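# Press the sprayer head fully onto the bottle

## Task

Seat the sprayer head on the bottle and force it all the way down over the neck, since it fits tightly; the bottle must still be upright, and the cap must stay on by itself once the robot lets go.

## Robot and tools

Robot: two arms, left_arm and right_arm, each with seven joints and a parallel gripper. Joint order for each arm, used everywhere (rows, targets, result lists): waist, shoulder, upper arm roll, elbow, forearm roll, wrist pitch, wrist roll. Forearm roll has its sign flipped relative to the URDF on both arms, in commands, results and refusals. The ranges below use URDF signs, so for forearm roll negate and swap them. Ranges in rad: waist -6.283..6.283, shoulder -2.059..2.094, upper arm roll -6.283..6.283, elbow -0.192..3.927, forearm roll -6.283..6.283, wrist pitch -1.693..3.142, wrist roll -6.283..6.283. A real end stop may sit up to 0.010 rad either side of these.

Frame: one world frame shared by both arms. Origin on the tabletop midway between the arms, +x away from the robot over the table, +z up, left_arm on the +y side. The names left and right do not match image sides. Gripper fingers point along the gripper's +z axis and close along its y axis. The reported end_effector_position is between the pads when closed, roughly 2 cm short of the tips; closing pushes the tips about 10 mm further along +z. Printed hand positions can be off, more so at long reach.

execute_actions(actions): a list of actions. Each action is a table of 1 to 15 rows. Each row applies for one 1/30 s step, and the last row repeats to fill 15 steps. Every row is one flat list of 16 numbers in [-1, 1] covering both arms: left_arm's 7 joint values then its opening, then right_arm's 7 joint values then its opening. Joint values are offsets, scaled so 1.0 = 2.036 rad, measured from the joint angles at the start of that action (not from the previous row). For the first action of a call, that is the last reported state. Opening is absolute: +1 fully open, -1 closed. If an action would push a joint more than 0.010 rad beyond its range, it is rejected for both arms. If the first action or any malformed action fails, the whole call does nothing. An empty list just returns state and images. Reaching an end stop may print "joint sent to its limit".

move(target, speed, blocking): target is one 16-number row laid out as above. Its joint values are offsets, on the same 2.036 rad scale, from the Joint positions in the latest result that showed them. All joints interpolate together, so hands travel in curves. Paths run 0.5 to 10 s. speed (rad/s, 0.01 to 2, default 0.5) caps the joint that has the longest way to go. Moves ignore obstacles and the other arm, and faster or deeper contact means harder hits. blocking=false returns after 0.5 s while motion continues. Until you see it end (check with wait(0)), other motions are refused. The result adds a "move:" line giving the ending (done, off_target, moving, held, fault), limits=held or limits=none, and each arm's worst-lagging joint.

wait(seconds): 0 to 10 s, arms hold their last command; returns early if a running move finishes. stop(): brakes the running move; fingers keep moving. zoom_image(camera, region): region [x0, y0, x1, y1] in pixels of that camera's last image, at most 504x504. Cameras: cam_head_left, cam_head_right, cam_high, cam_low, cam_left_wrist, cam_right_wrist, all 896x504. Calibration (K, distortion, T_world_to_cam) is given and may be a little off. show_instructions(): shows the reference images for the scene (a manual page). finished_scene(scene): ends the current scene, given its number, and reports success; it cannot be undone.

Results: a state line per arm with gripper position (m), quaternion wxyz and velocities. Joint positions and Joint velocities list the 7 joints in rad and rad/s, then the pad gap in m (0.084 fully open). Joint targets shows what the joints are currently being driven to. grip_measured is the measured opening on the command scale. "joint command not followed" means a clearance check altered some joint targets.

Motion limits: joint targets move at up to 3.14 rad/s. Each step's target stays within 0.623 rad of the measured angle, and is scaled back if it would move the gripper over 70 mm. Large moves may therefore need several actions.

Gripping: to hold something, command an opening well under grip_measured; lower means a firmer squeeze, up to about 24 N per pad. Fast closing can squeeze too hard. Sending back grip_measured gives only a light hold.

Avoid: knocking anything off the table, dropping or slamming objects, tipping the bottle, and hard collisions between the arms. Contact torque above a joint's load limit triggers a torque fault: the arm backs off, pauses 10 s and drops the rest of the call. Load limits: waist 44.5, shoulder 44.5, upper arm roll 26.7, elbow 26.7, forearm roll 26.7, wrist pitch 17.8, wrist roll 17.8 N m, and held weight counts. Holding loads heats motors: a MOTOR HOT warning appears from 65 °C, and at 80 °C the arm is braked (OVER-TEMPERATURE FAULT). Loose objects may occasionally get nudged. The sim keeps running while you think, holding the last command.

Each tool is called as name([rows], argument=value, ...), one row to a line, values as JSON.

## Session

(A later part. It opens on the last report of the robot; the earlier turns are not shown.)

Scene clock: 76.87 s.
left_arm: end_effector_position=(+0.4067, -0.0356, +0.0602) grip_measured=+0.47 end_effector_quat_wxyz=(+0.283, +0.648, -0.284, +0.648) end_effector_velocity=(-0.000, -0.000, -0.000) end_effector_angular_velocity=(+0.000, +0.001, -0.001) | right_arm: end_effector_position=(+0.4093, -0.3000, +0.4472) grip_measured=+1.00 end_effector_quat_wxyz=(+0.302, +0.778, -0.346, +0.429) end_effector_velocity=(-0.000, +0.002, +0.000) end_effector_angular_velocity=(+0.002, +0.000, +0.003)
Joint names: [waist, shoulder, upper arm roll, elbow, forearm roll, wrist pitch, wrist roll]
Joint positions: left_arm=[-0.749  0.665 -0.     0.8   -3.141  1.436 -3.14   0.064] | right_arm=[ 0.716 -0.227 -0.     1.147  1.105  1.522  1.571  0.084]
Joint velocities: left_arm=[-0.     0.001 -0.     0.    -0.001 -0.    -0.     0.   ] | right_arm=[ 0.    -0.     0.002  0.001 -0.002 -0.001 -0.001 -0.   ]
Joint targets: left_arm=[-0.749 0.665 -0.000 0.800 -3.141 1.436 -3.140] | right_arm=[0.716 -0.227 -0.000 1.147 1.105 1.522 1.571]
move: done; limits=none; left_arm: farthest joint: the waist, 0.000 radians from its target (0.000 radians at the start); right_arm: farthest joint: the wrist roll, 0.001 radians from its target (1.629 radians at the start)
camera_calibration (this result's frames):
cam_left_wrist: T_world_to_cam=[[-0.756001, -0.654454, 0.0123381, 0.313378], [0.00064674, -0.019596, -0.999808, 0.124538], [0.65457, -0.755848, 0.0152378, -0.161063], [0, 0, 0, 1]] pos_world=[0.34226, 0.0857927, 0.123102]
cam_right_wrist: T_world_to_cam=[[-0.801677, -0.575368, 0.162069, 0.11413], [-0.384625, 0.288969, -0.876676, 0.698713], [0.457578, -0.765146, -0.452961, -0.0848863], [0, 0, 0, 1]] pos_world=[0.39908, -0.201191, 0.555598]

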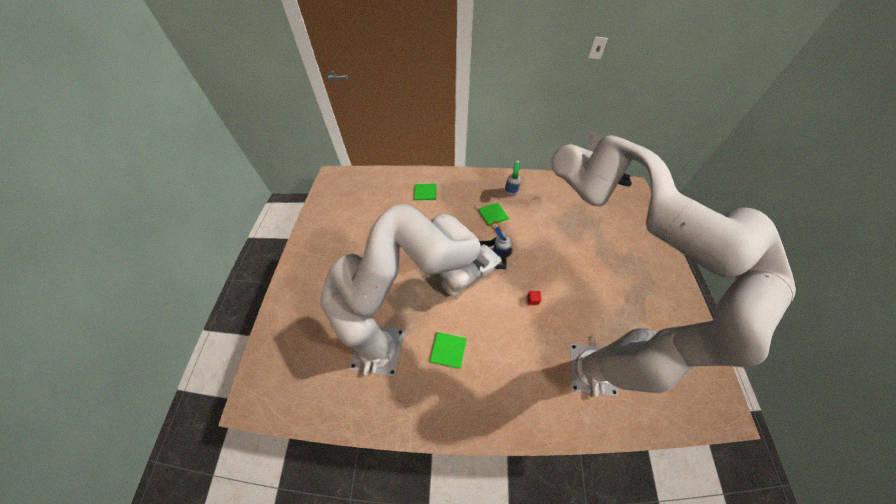

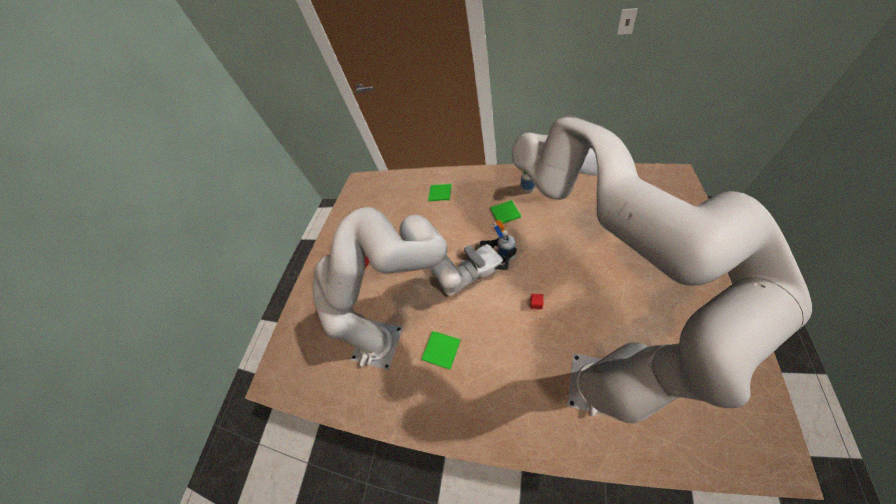

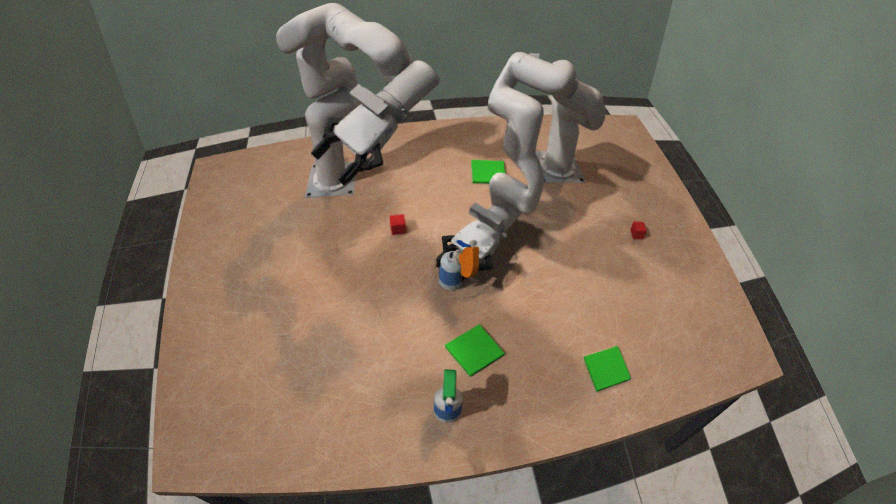

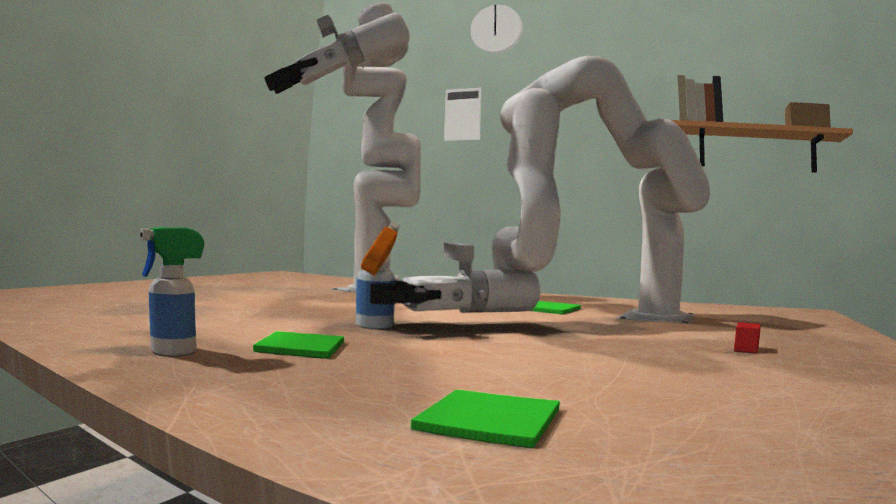

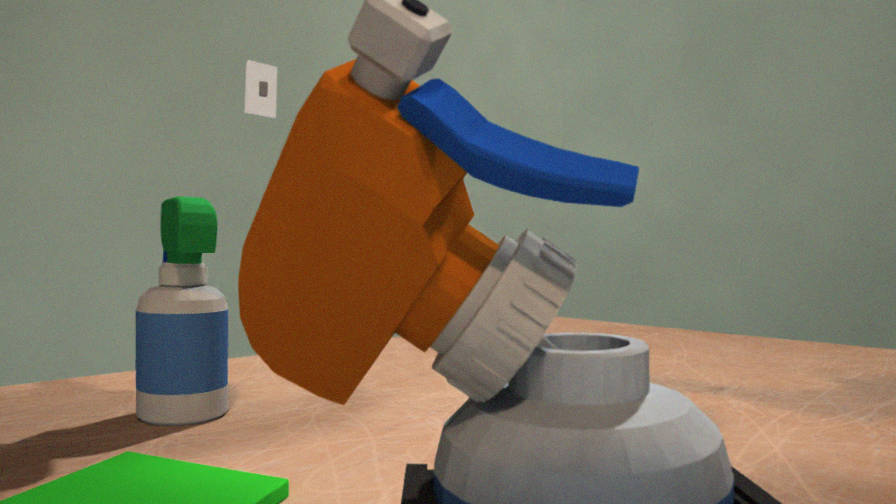

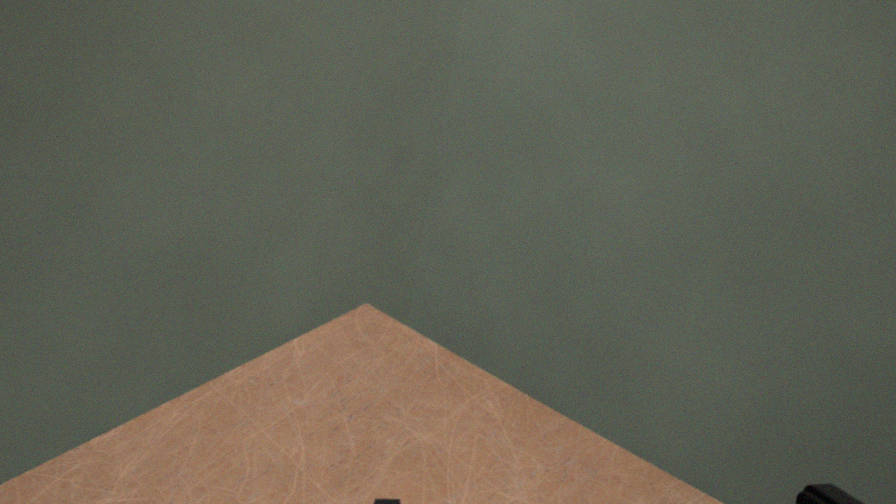

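execute_actions(actions=[])

Scene clock: 78.57 s.
left_arm: end_effector_position=(+0.4067, -0.0356, +0.0602) grip_measured=+0.47 end_effector_quat_wxyz=(+0.283, +0.648, -0.284, +0.648) end_effector_velocity=(-0.000, -0.000, +0.000) end_effector_angular_velocity=(-0.000, -0.000, -0.001) | right_arm: end_effector_position=(+0.4093, -0.3000, +0.4473) grip_measured=+1.00 end_effector_quat_wxyz=(+0.302, +0.778, -0.346, +0.429) end_effector_velocity=(+0.000, -0.000, -0.000) end_effector_angular_velocity=(+0.000, -0.000, -0.000)
Joint names: [waist, shoulder, upper arm roll, elbow, forearm roll, wrist pitch, wrist roll]
Joint positions: left_arm=[-0.749  0.665 -0.     0.8   -3.141  1.436 -3.14   0.064] | right_arm=[ 0.716 -0.227 -0.     1.147  1.105  1.522  1.571  0.084]
Joint velocities: left_arm=[ 0.     0.    -0.    -0.    -0.001  0.001 -0.     0.   ] | right_arm=[-0. -0. -0. -0.  0. -0.  0.  0.]
Joint targets: left_arm=[-0.749 0.665 -0.000 0.800 -3.141 1.436 -3.140] | right_arm=[0.716 -0.227 -0.000 1.147 1.105 1.522 1.571]
camera_calibration (this result's frames):
cam_left_wrist: T_world_to_cam=[[-0.756001, -0.654454, 0.0123382, 0.313378], [0.000646876, -0.0195962, -0.999808, 0.124538], [0.65457, -0.755848, 0.0152381, -0.161063], [0, 0, 0, 1]] pos_world=[0.34226, 0.0857927, 0.123102]
cam_right_wrist: T_world_to_cam=[[-0.801646, -0.575457, 0.161904, 0.114167], [-0.384638, 0.289195, -0.876595, 0.698789], [0.457621, -0.764994, -0.453175, -0.0846982], [0, 0, 0, 1]] pos_world=[0.399062, -0.201182, 0.555688]

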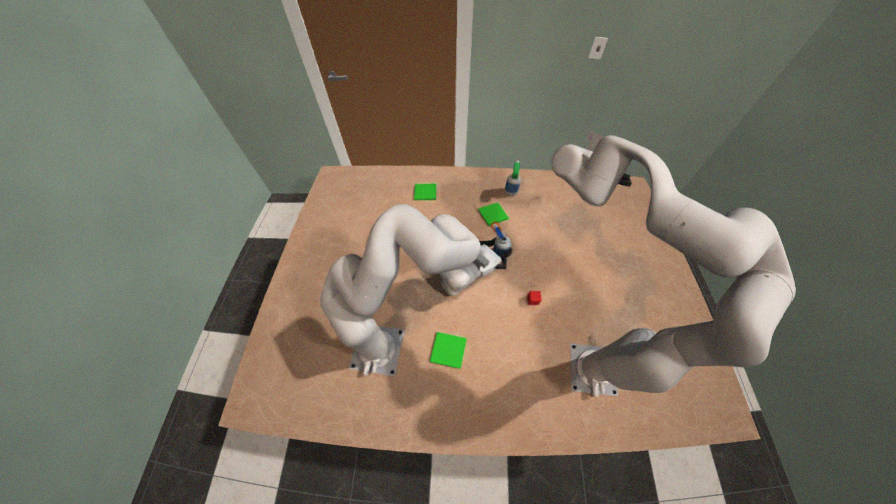

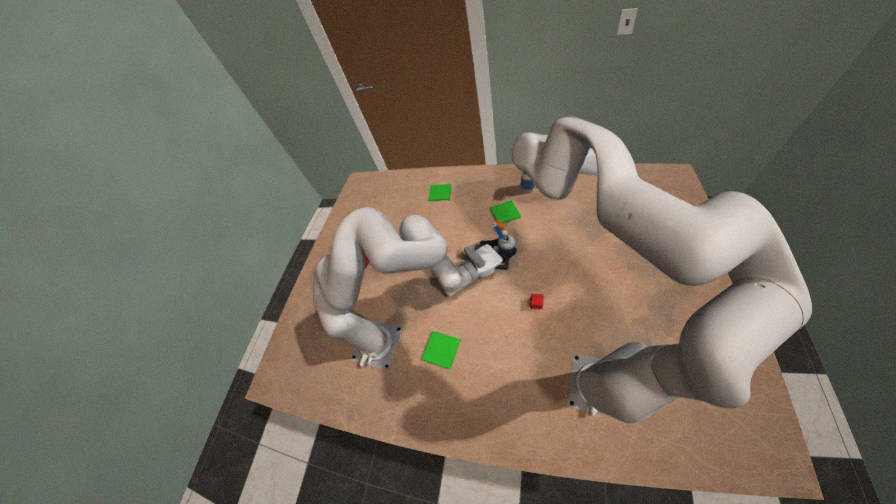

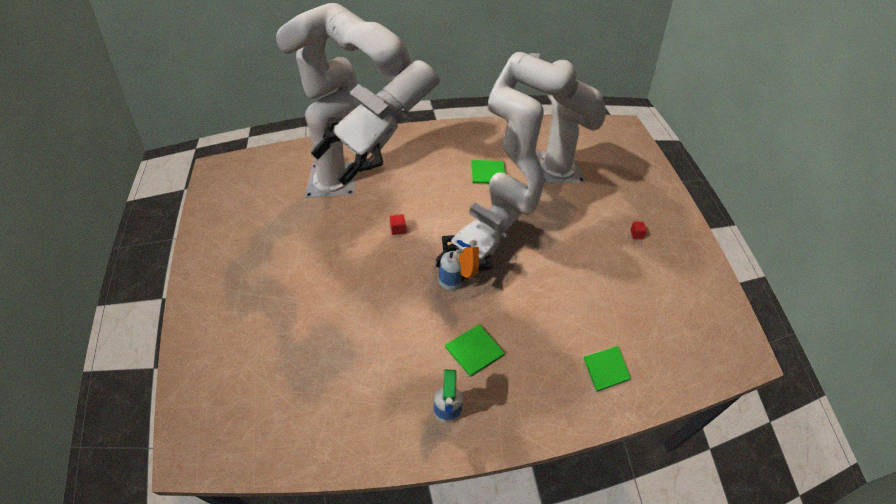

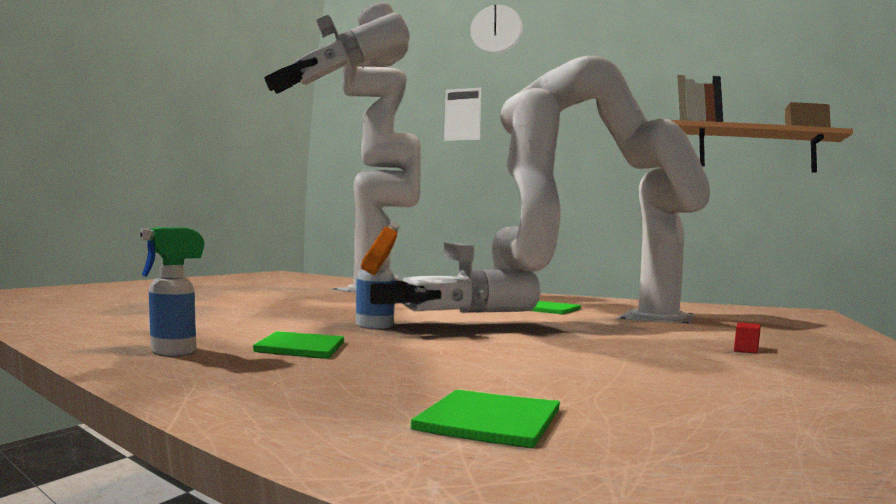

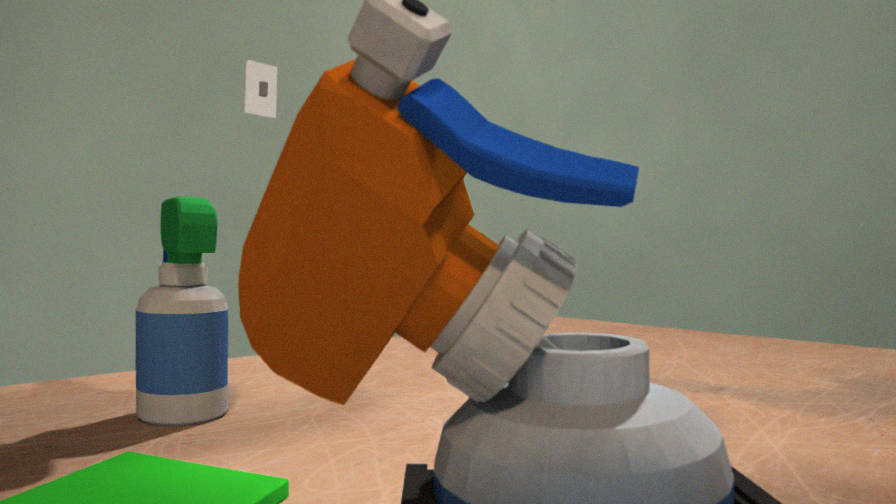

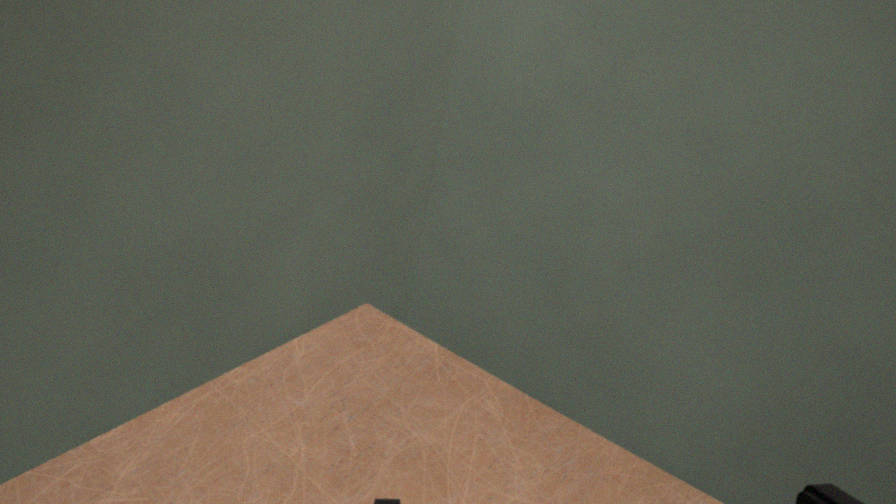

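move(target=[0,0,0,0,0,0,0,-0.3,0.008,0.32,0,0.278,-0.543,-0.114,-0.772,1])

move(target=[0,0,0,0,0,0,0,-0.3,0,0.034,0,-0.091,0,-0.126,0,1], speed=0.1)

Scene clock: 83.30 s.
left_arm: end_effector_position=(+0.4067, -0.0356, +0.0602) grip_measured=+0.47 end_effector_quat_wxyz=(+0.283, +0.648, -0.284, +0.648) end_effector_velocity=(-0.000, -0.000, +0.000) end_effector_angular_velocity=(-0.001, -0.001, -0.001) | right_arm: end_effector_position=(+0.4438, -0.0007, +0.2402) grip_measured=+1.00 end_effector_quat_wxyz=(-0.000, +0.955, +0.295, -0.000) end_effector_velocity=(-0.000, +0.001, -0.001) end_effector_angular_velocity=(+0.001, +0.002, +0.002)
Joint names: [waist, shoulder, upper arm roll, elbow, forearm roll, wrist pitch, wrist roll]
Joint positions: left_arm=[-0.749  0.665 -0.     0.8   -3.141  1.436 -3.14   0.064] | right_arm=[ 0.732  0.424 -0.     1.713 -0.     1.29  -0.     0.084]
Joint velocities: left_arm=[-0.    -0.    -0.    -0.    -0.     0.001  0.     0.   ] | right_arm=[ 0.     0.002  0.001  0.    -0.001  0.    -0.002  0.   ]
Joint targets: left_arm=[-0.749 0.665 -0.000 0.800 -3.141 1.436 -3.140] | right_arm=[0.732 0.424 -0.000 1.713 -0.000 1.290 -0.001]
move: done; limits=none; left_arm: farthest joint: the waist, 0.000 radians from its target (0.000 radians at the start); right_arm: farthest joint: the shoulder, 0.001 radians from its target (0.652 radians at the start)
camera_calibration (this result's frames):
cam_left_wrist: T_world_to_cam=[[-0.756001, -0.654454, 0.0123381, 0.313378], [0.000646769, -0.0195961, -0.999808, 0.124538], [0.65457, -0.755848, 0.0152379, -0.161063], [0, 0, 0, 1]] pos_world=[0.34226, 0.0857927, 0.123102]
cam_right_wrist: T_world_to_cam=[[0.554266, -0.832339, -0.000901153, -0.215232], [-0.832329, -0.554264, 0.00447224, 0.430483], [-0.0042219, -0.00172876, -0.99999, 0.371506], [0, 0, 0, 1]] pos_world=[0.479167, 0.060097, 0.369382]

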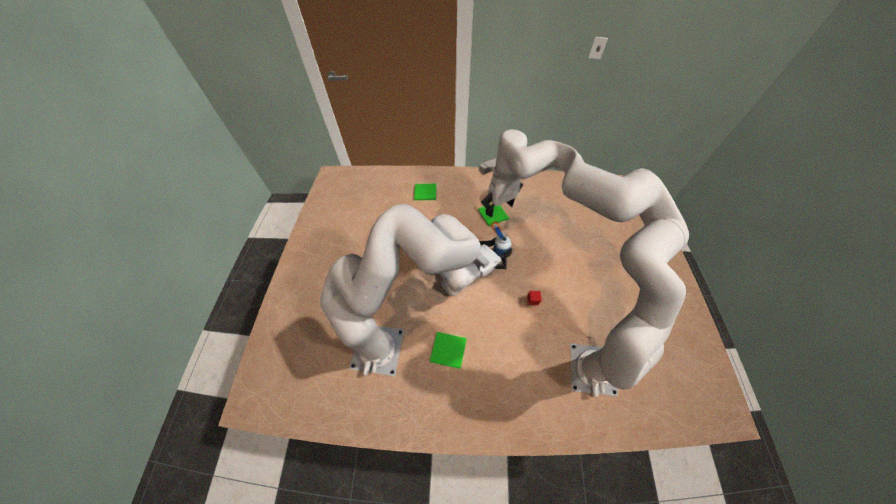

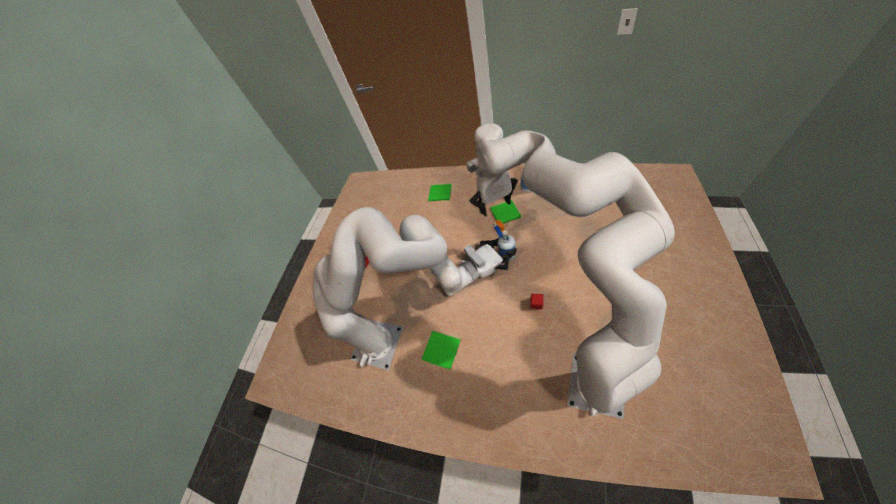

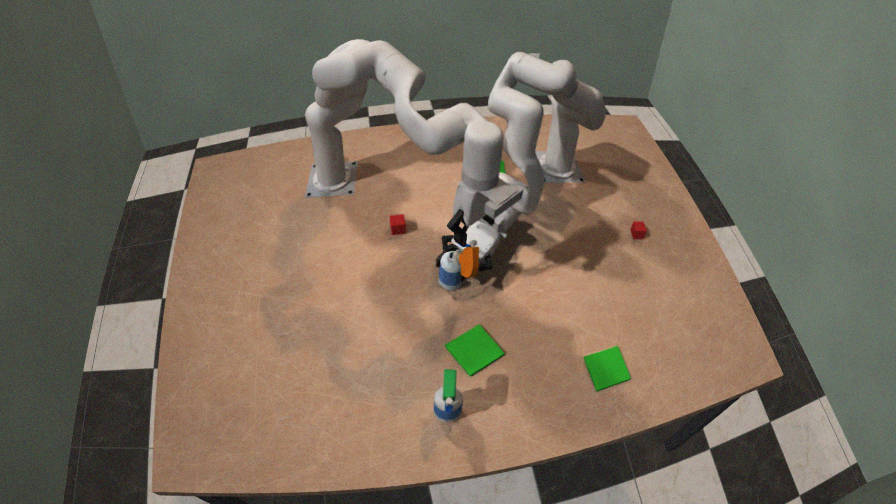

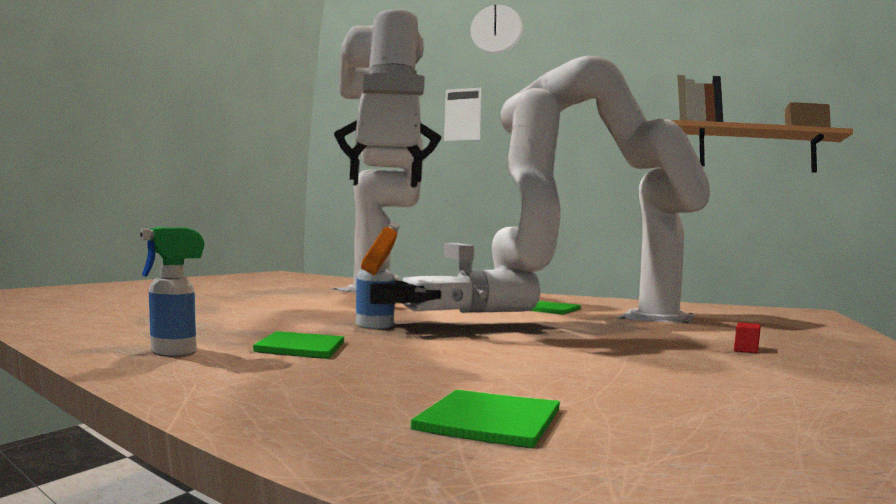

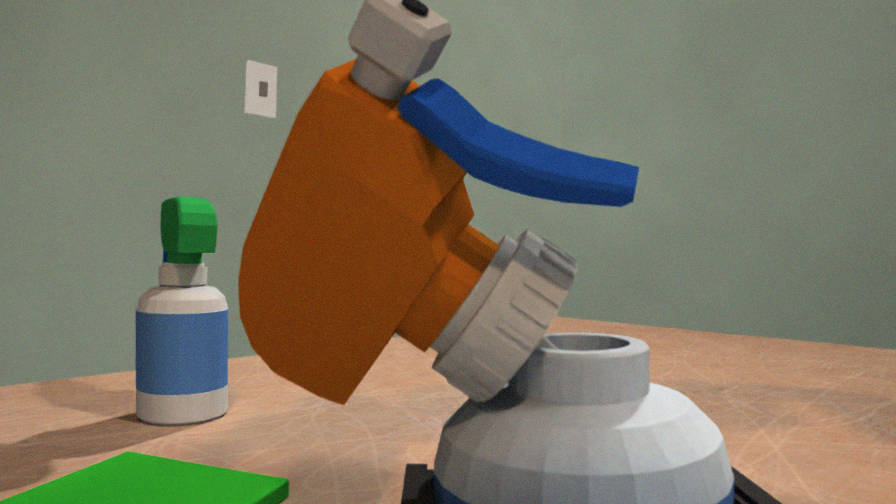

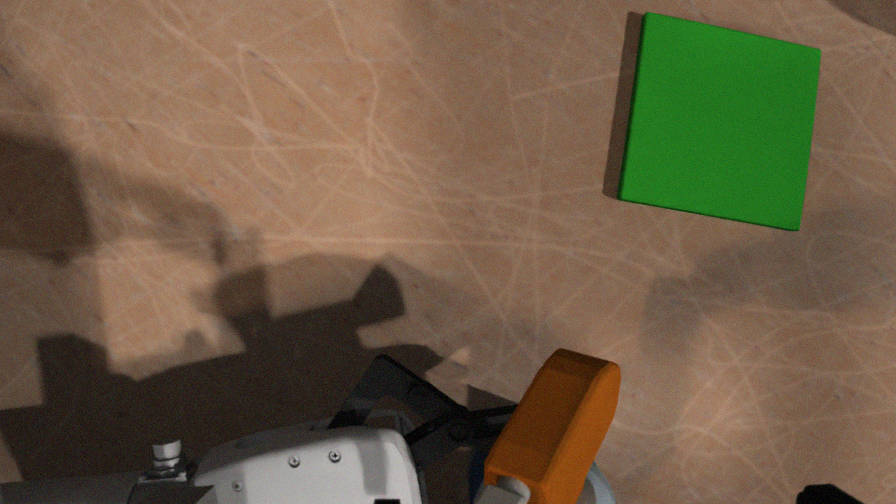

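Scene clock: 86.30 s.
left_arm: end_effector_position=(+0.4067, -0.0356, +0.0602) grip_measured=+0.47 end_effector_quat_wxyz=(+0.283, +0.648, -0.284, +0.648) end_effector_velocity=(+0.001, +0.001, -0.000) end_effector_angular_velocity=(+0.001, +0.000, +0.001) | right_arm: end_effector_position=(+0.4444, -0.0003, +0.1408) grip_measured=+1.00 end_effector_quat_wxyz=(-0.000, +0.955, +0.295, +0.001) end_effector_velocity=(-0.001, +0.000, -0.002) end_effector_angular_velocity=(-0.001, +0.003, +0.001)
Joint names: [waist, shoulder, upper arm roll, elbow, forearm roll, wrist pitch, wrist roll]
Joint positions: left_arm=[-0.749  0.665 -0.     0.8   -3.141  1.436 -3.14   0.064] | right_arm=[ 0.732  0.493 -0.     1.528 -0.     1.033 -0.     0.084]
Joint velocities: left_arm=[ 0.002 -0.     0.    -0.    -0.001 -0.001  0.     0.   ] | right_arm=[-0.     0.001  0.001 -0.002 -0.    -0.001  0.    -0.   ]
Joint targets: left_arm=[-0.749 0.665 -0.000 0.800 -3.141 1.436 -3.140] | right_arm=[0.732 0.493 -0.000 1.528 -0.000 1.033 -0.000]
move: done; limits=none; left_arm: farthest joint: the waist, 0.000 radians from its target (0.000 radians at the start); right_arm: farthest joint: the waist, 0.000 radians from its target (0.000 radians at the start)
camera_calibration (this result's frames):
cam_left_wrist: T_world_to_cam=[[-0.756001, -0.654454, 0.0123381, 0.313378], [0.000646688, -0.019596, -0.999808, 0.124538], [0.65457, -0.755848, 0.0152378, -0.161063], [0, 0, 0, 1]] pos_world=[0.34226, 0.0857927, 0.123102]
cam_right_wrist: T_world_to_cam=[[0.55422, -0.83237, -0.000896563, -0.215311], [-0.832367, -0.554221, 0.00207786, 0.431961], [-0.00222644, -0.000405324, -0.999997, 0.271191], [0, 0, 0, 1]] pos_world=[0.479483, 0.060293, 0.2701]

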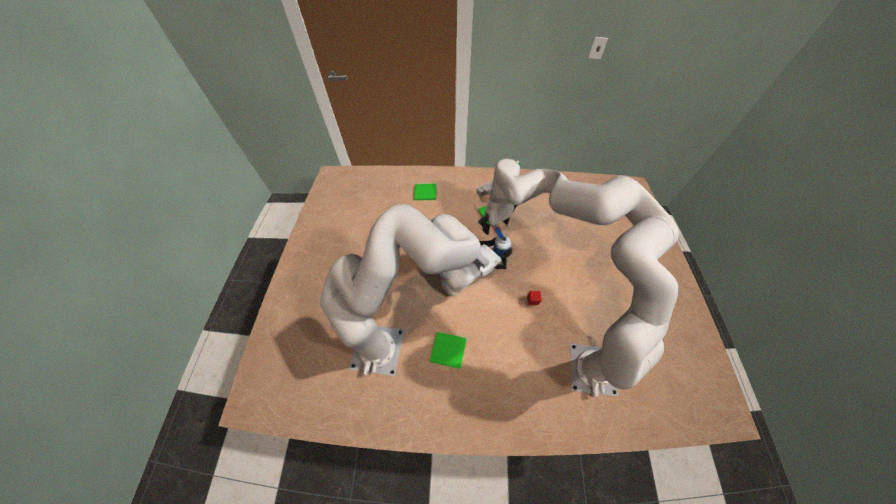

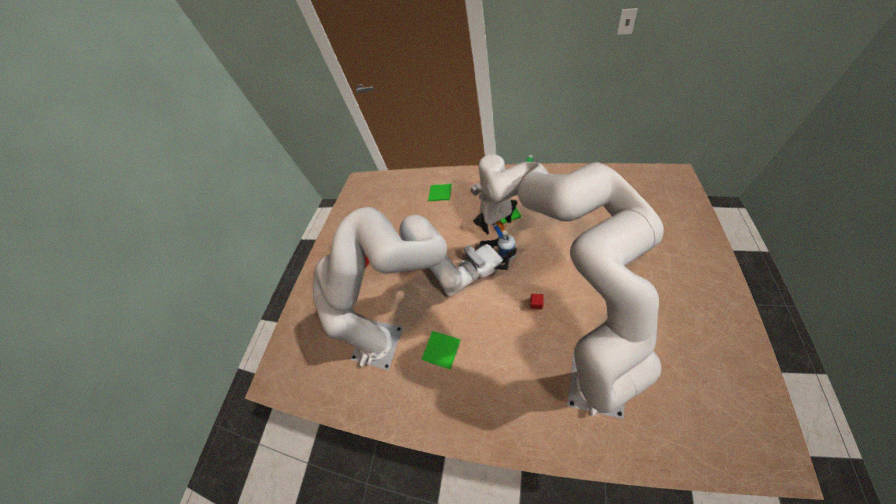

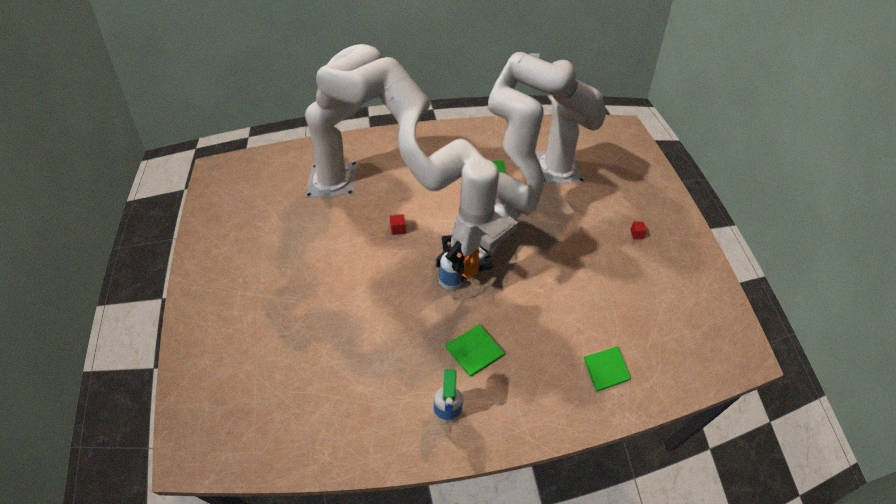

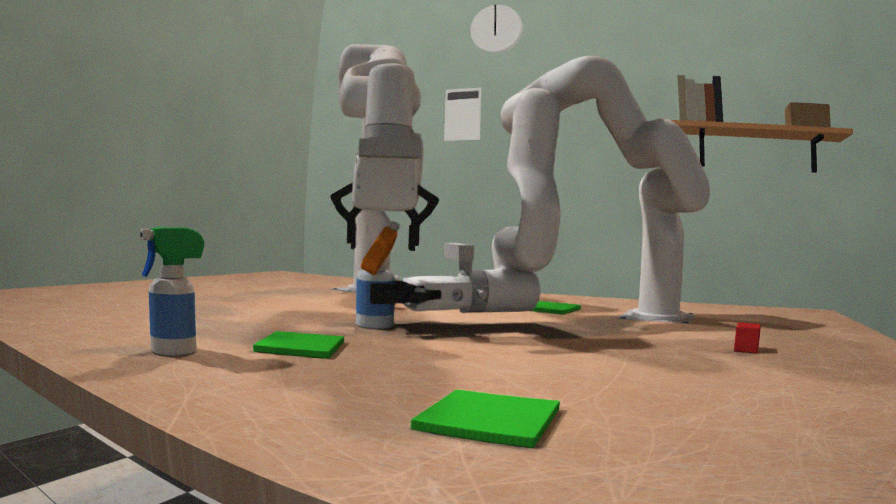

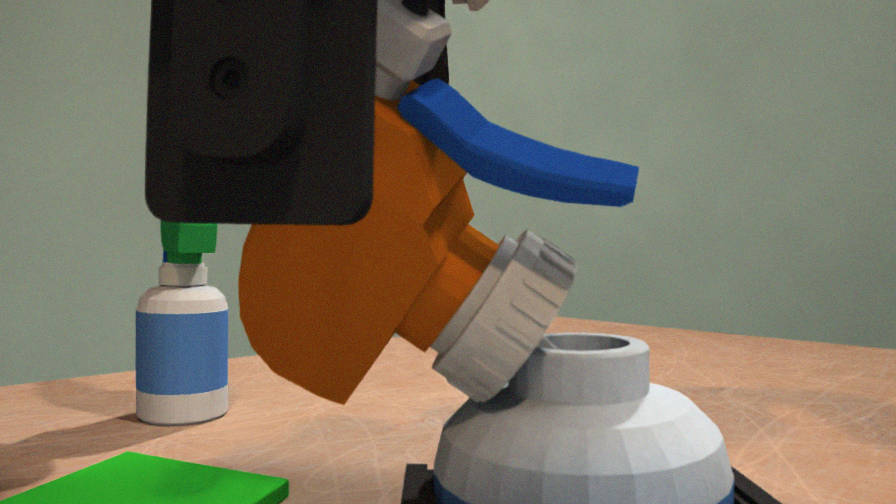

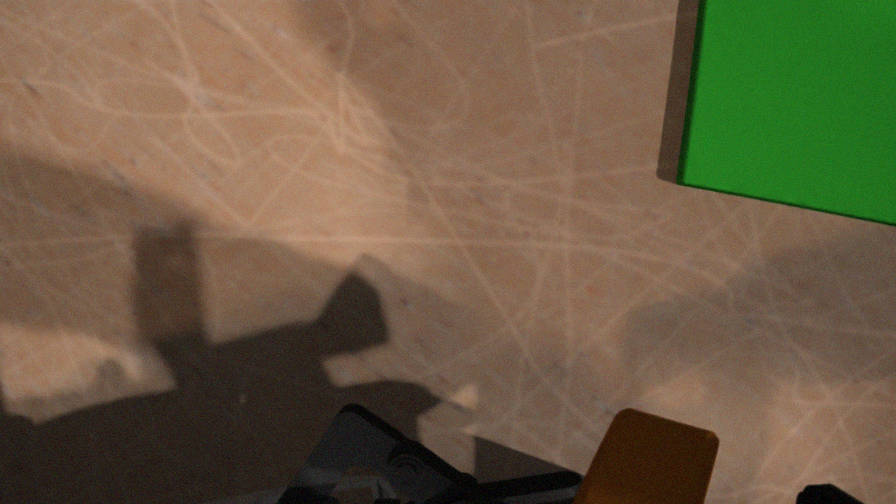

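execute_actions([
  [[0,0,0,0,0,0,0,-0.3,0,0.004,0,-0.006,0,-0.01,0,0.5]],
  [[0,0,0,0,0,0,0,-0.3,-0.004,0,0,0,0,0,0,0.1]],
  [[0,0,0,0,0,0,0,-0.3,-0.004,0,0,0,0,0,0,-0.2]],
  [[0,0,0,0,0,0,0,-0.3,0,0,0,0,0,0,0,-0.5]],
  [[0,0,0,0,0,0,0,-0.3,0,0,0,0,0,0,0,-1]],
  [[0,0,0,0,0,0,0,-0.3,0,0,0,0,0,0,0,-1]],
])

Scene clock: 89.50 s.
left_arm: end_effector_position=(+0.4068, -0.0356, +0.0602) grip_measured=+0.47 end_effector_quat_wxyz=(+0.283, +0.648, -0.284, +0.648) end_effector_velocity=(-0.000, -0.000, +0.000) end_effector_angular_velocity=(-0.000, -0.000, -0.001) | right_arm: end_effector_position=(+0.4494, -0.0082, +0.1327) grip_measured=-0.44 end_effector_quat_wxyz=(-0.000, +0.958, +0.288, +0.001) end_effector_velocity=(+0.000, -0.000, +0.000) end_effector_angular_velocity=(-0.000, -0.000, -0.001)
Joint names: [waist, shoulder, upper arm roll, elbow, forearm roll, wrist pitch, wrist roll]
Joint positions: left_arm=[-0.749  0.665 -0.     0.8   -3.141  1.436 -3.14   0.064] | right_arm=[ 0.716  0.501  0.     1.516 -0.     1.013 -0.     0.025]
Joint velocities: left_arm=[-0.     0.    -0.    -0.    -0.001  0.001 -0.     0.   ] | right_arm=[-0. -0. -0.  0.  0.  0.  0. -0.]
Joint targets: left_arm=[-0.749 0.665 -0.000 0.800 -3.141 1.436 -3.140] | right_arm=[0.716 0.501 0.000 1.516 -0.000 1.013 -0.000]
camera_calibration (this result's frames):
cam_left_wrist: T_world_to_cam=[[-0.755982, -0.654476, 0.0123331, 0.313386], [0.000623272, -0.0195605, -0.999808, 0.124532], [0.654592, -0.755829, 0.0151953, -0.161058], [0, 0, 0, 1]] pos_world=[0.342264, 0.0858076, 0.123091]
cam_right_wrist: T_world_to_cam=[[0.541055, -0.840987, -0.00104045, -0.2188], [-0.840985, -0.541056, 0.00168788, 0.435779], [-0.00198242, -0.0000382338, -0.999998, 0.263035], [0, 0, 0, 1]] pos_world=[0.485387, 0.051783, 0.262071]

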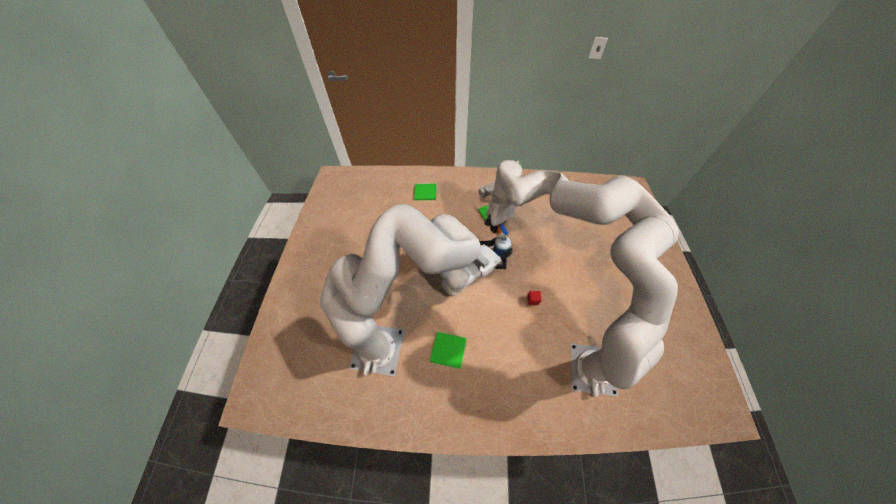

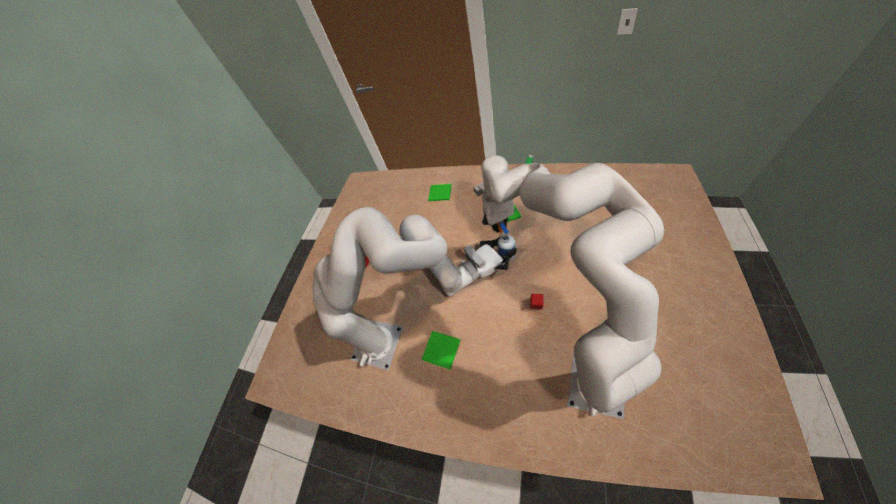

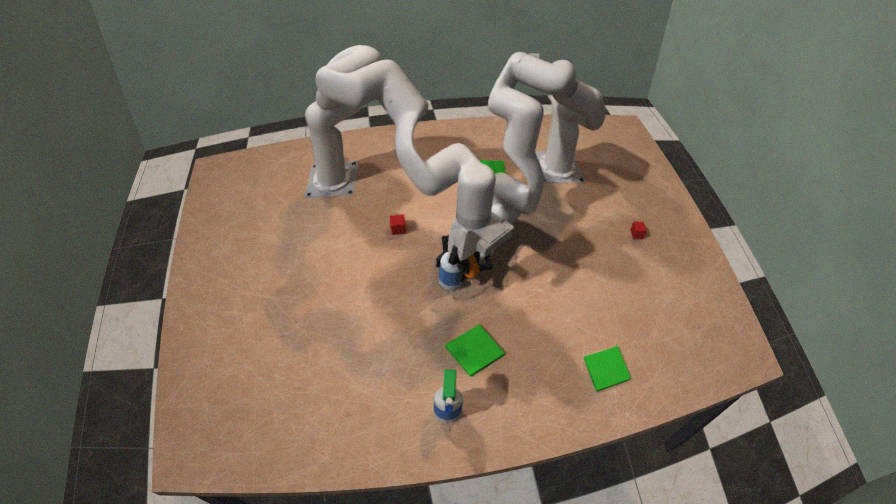

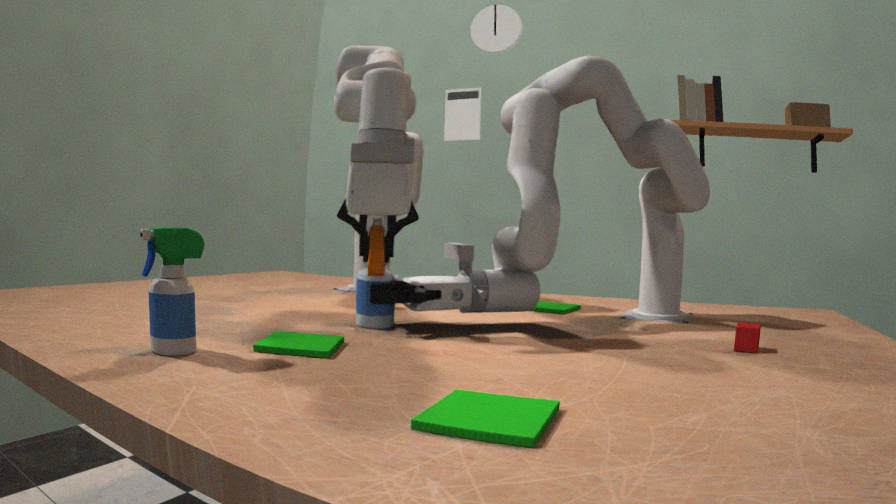

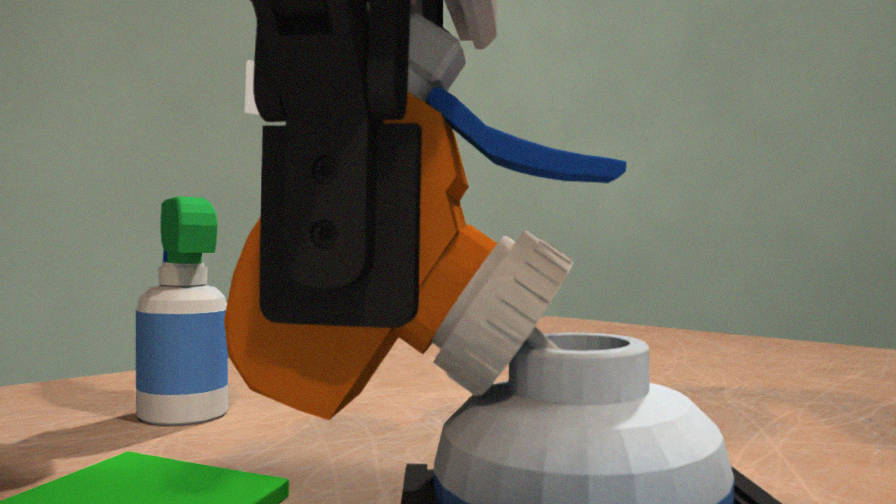

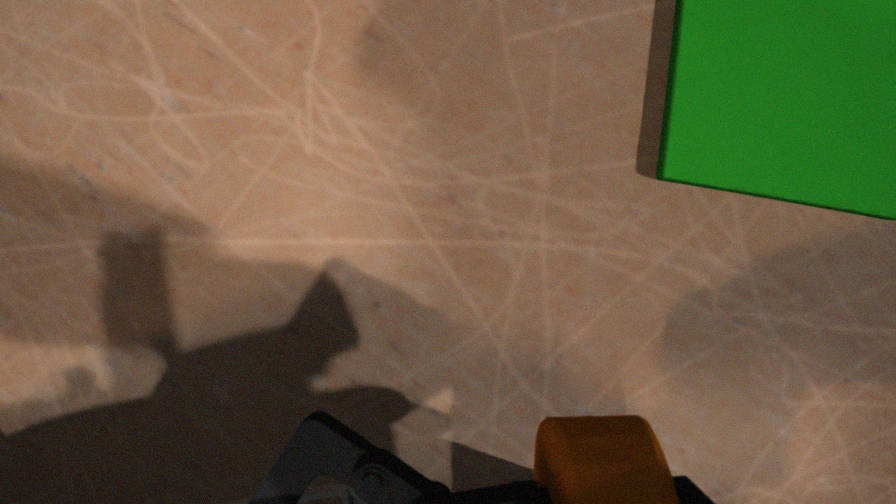

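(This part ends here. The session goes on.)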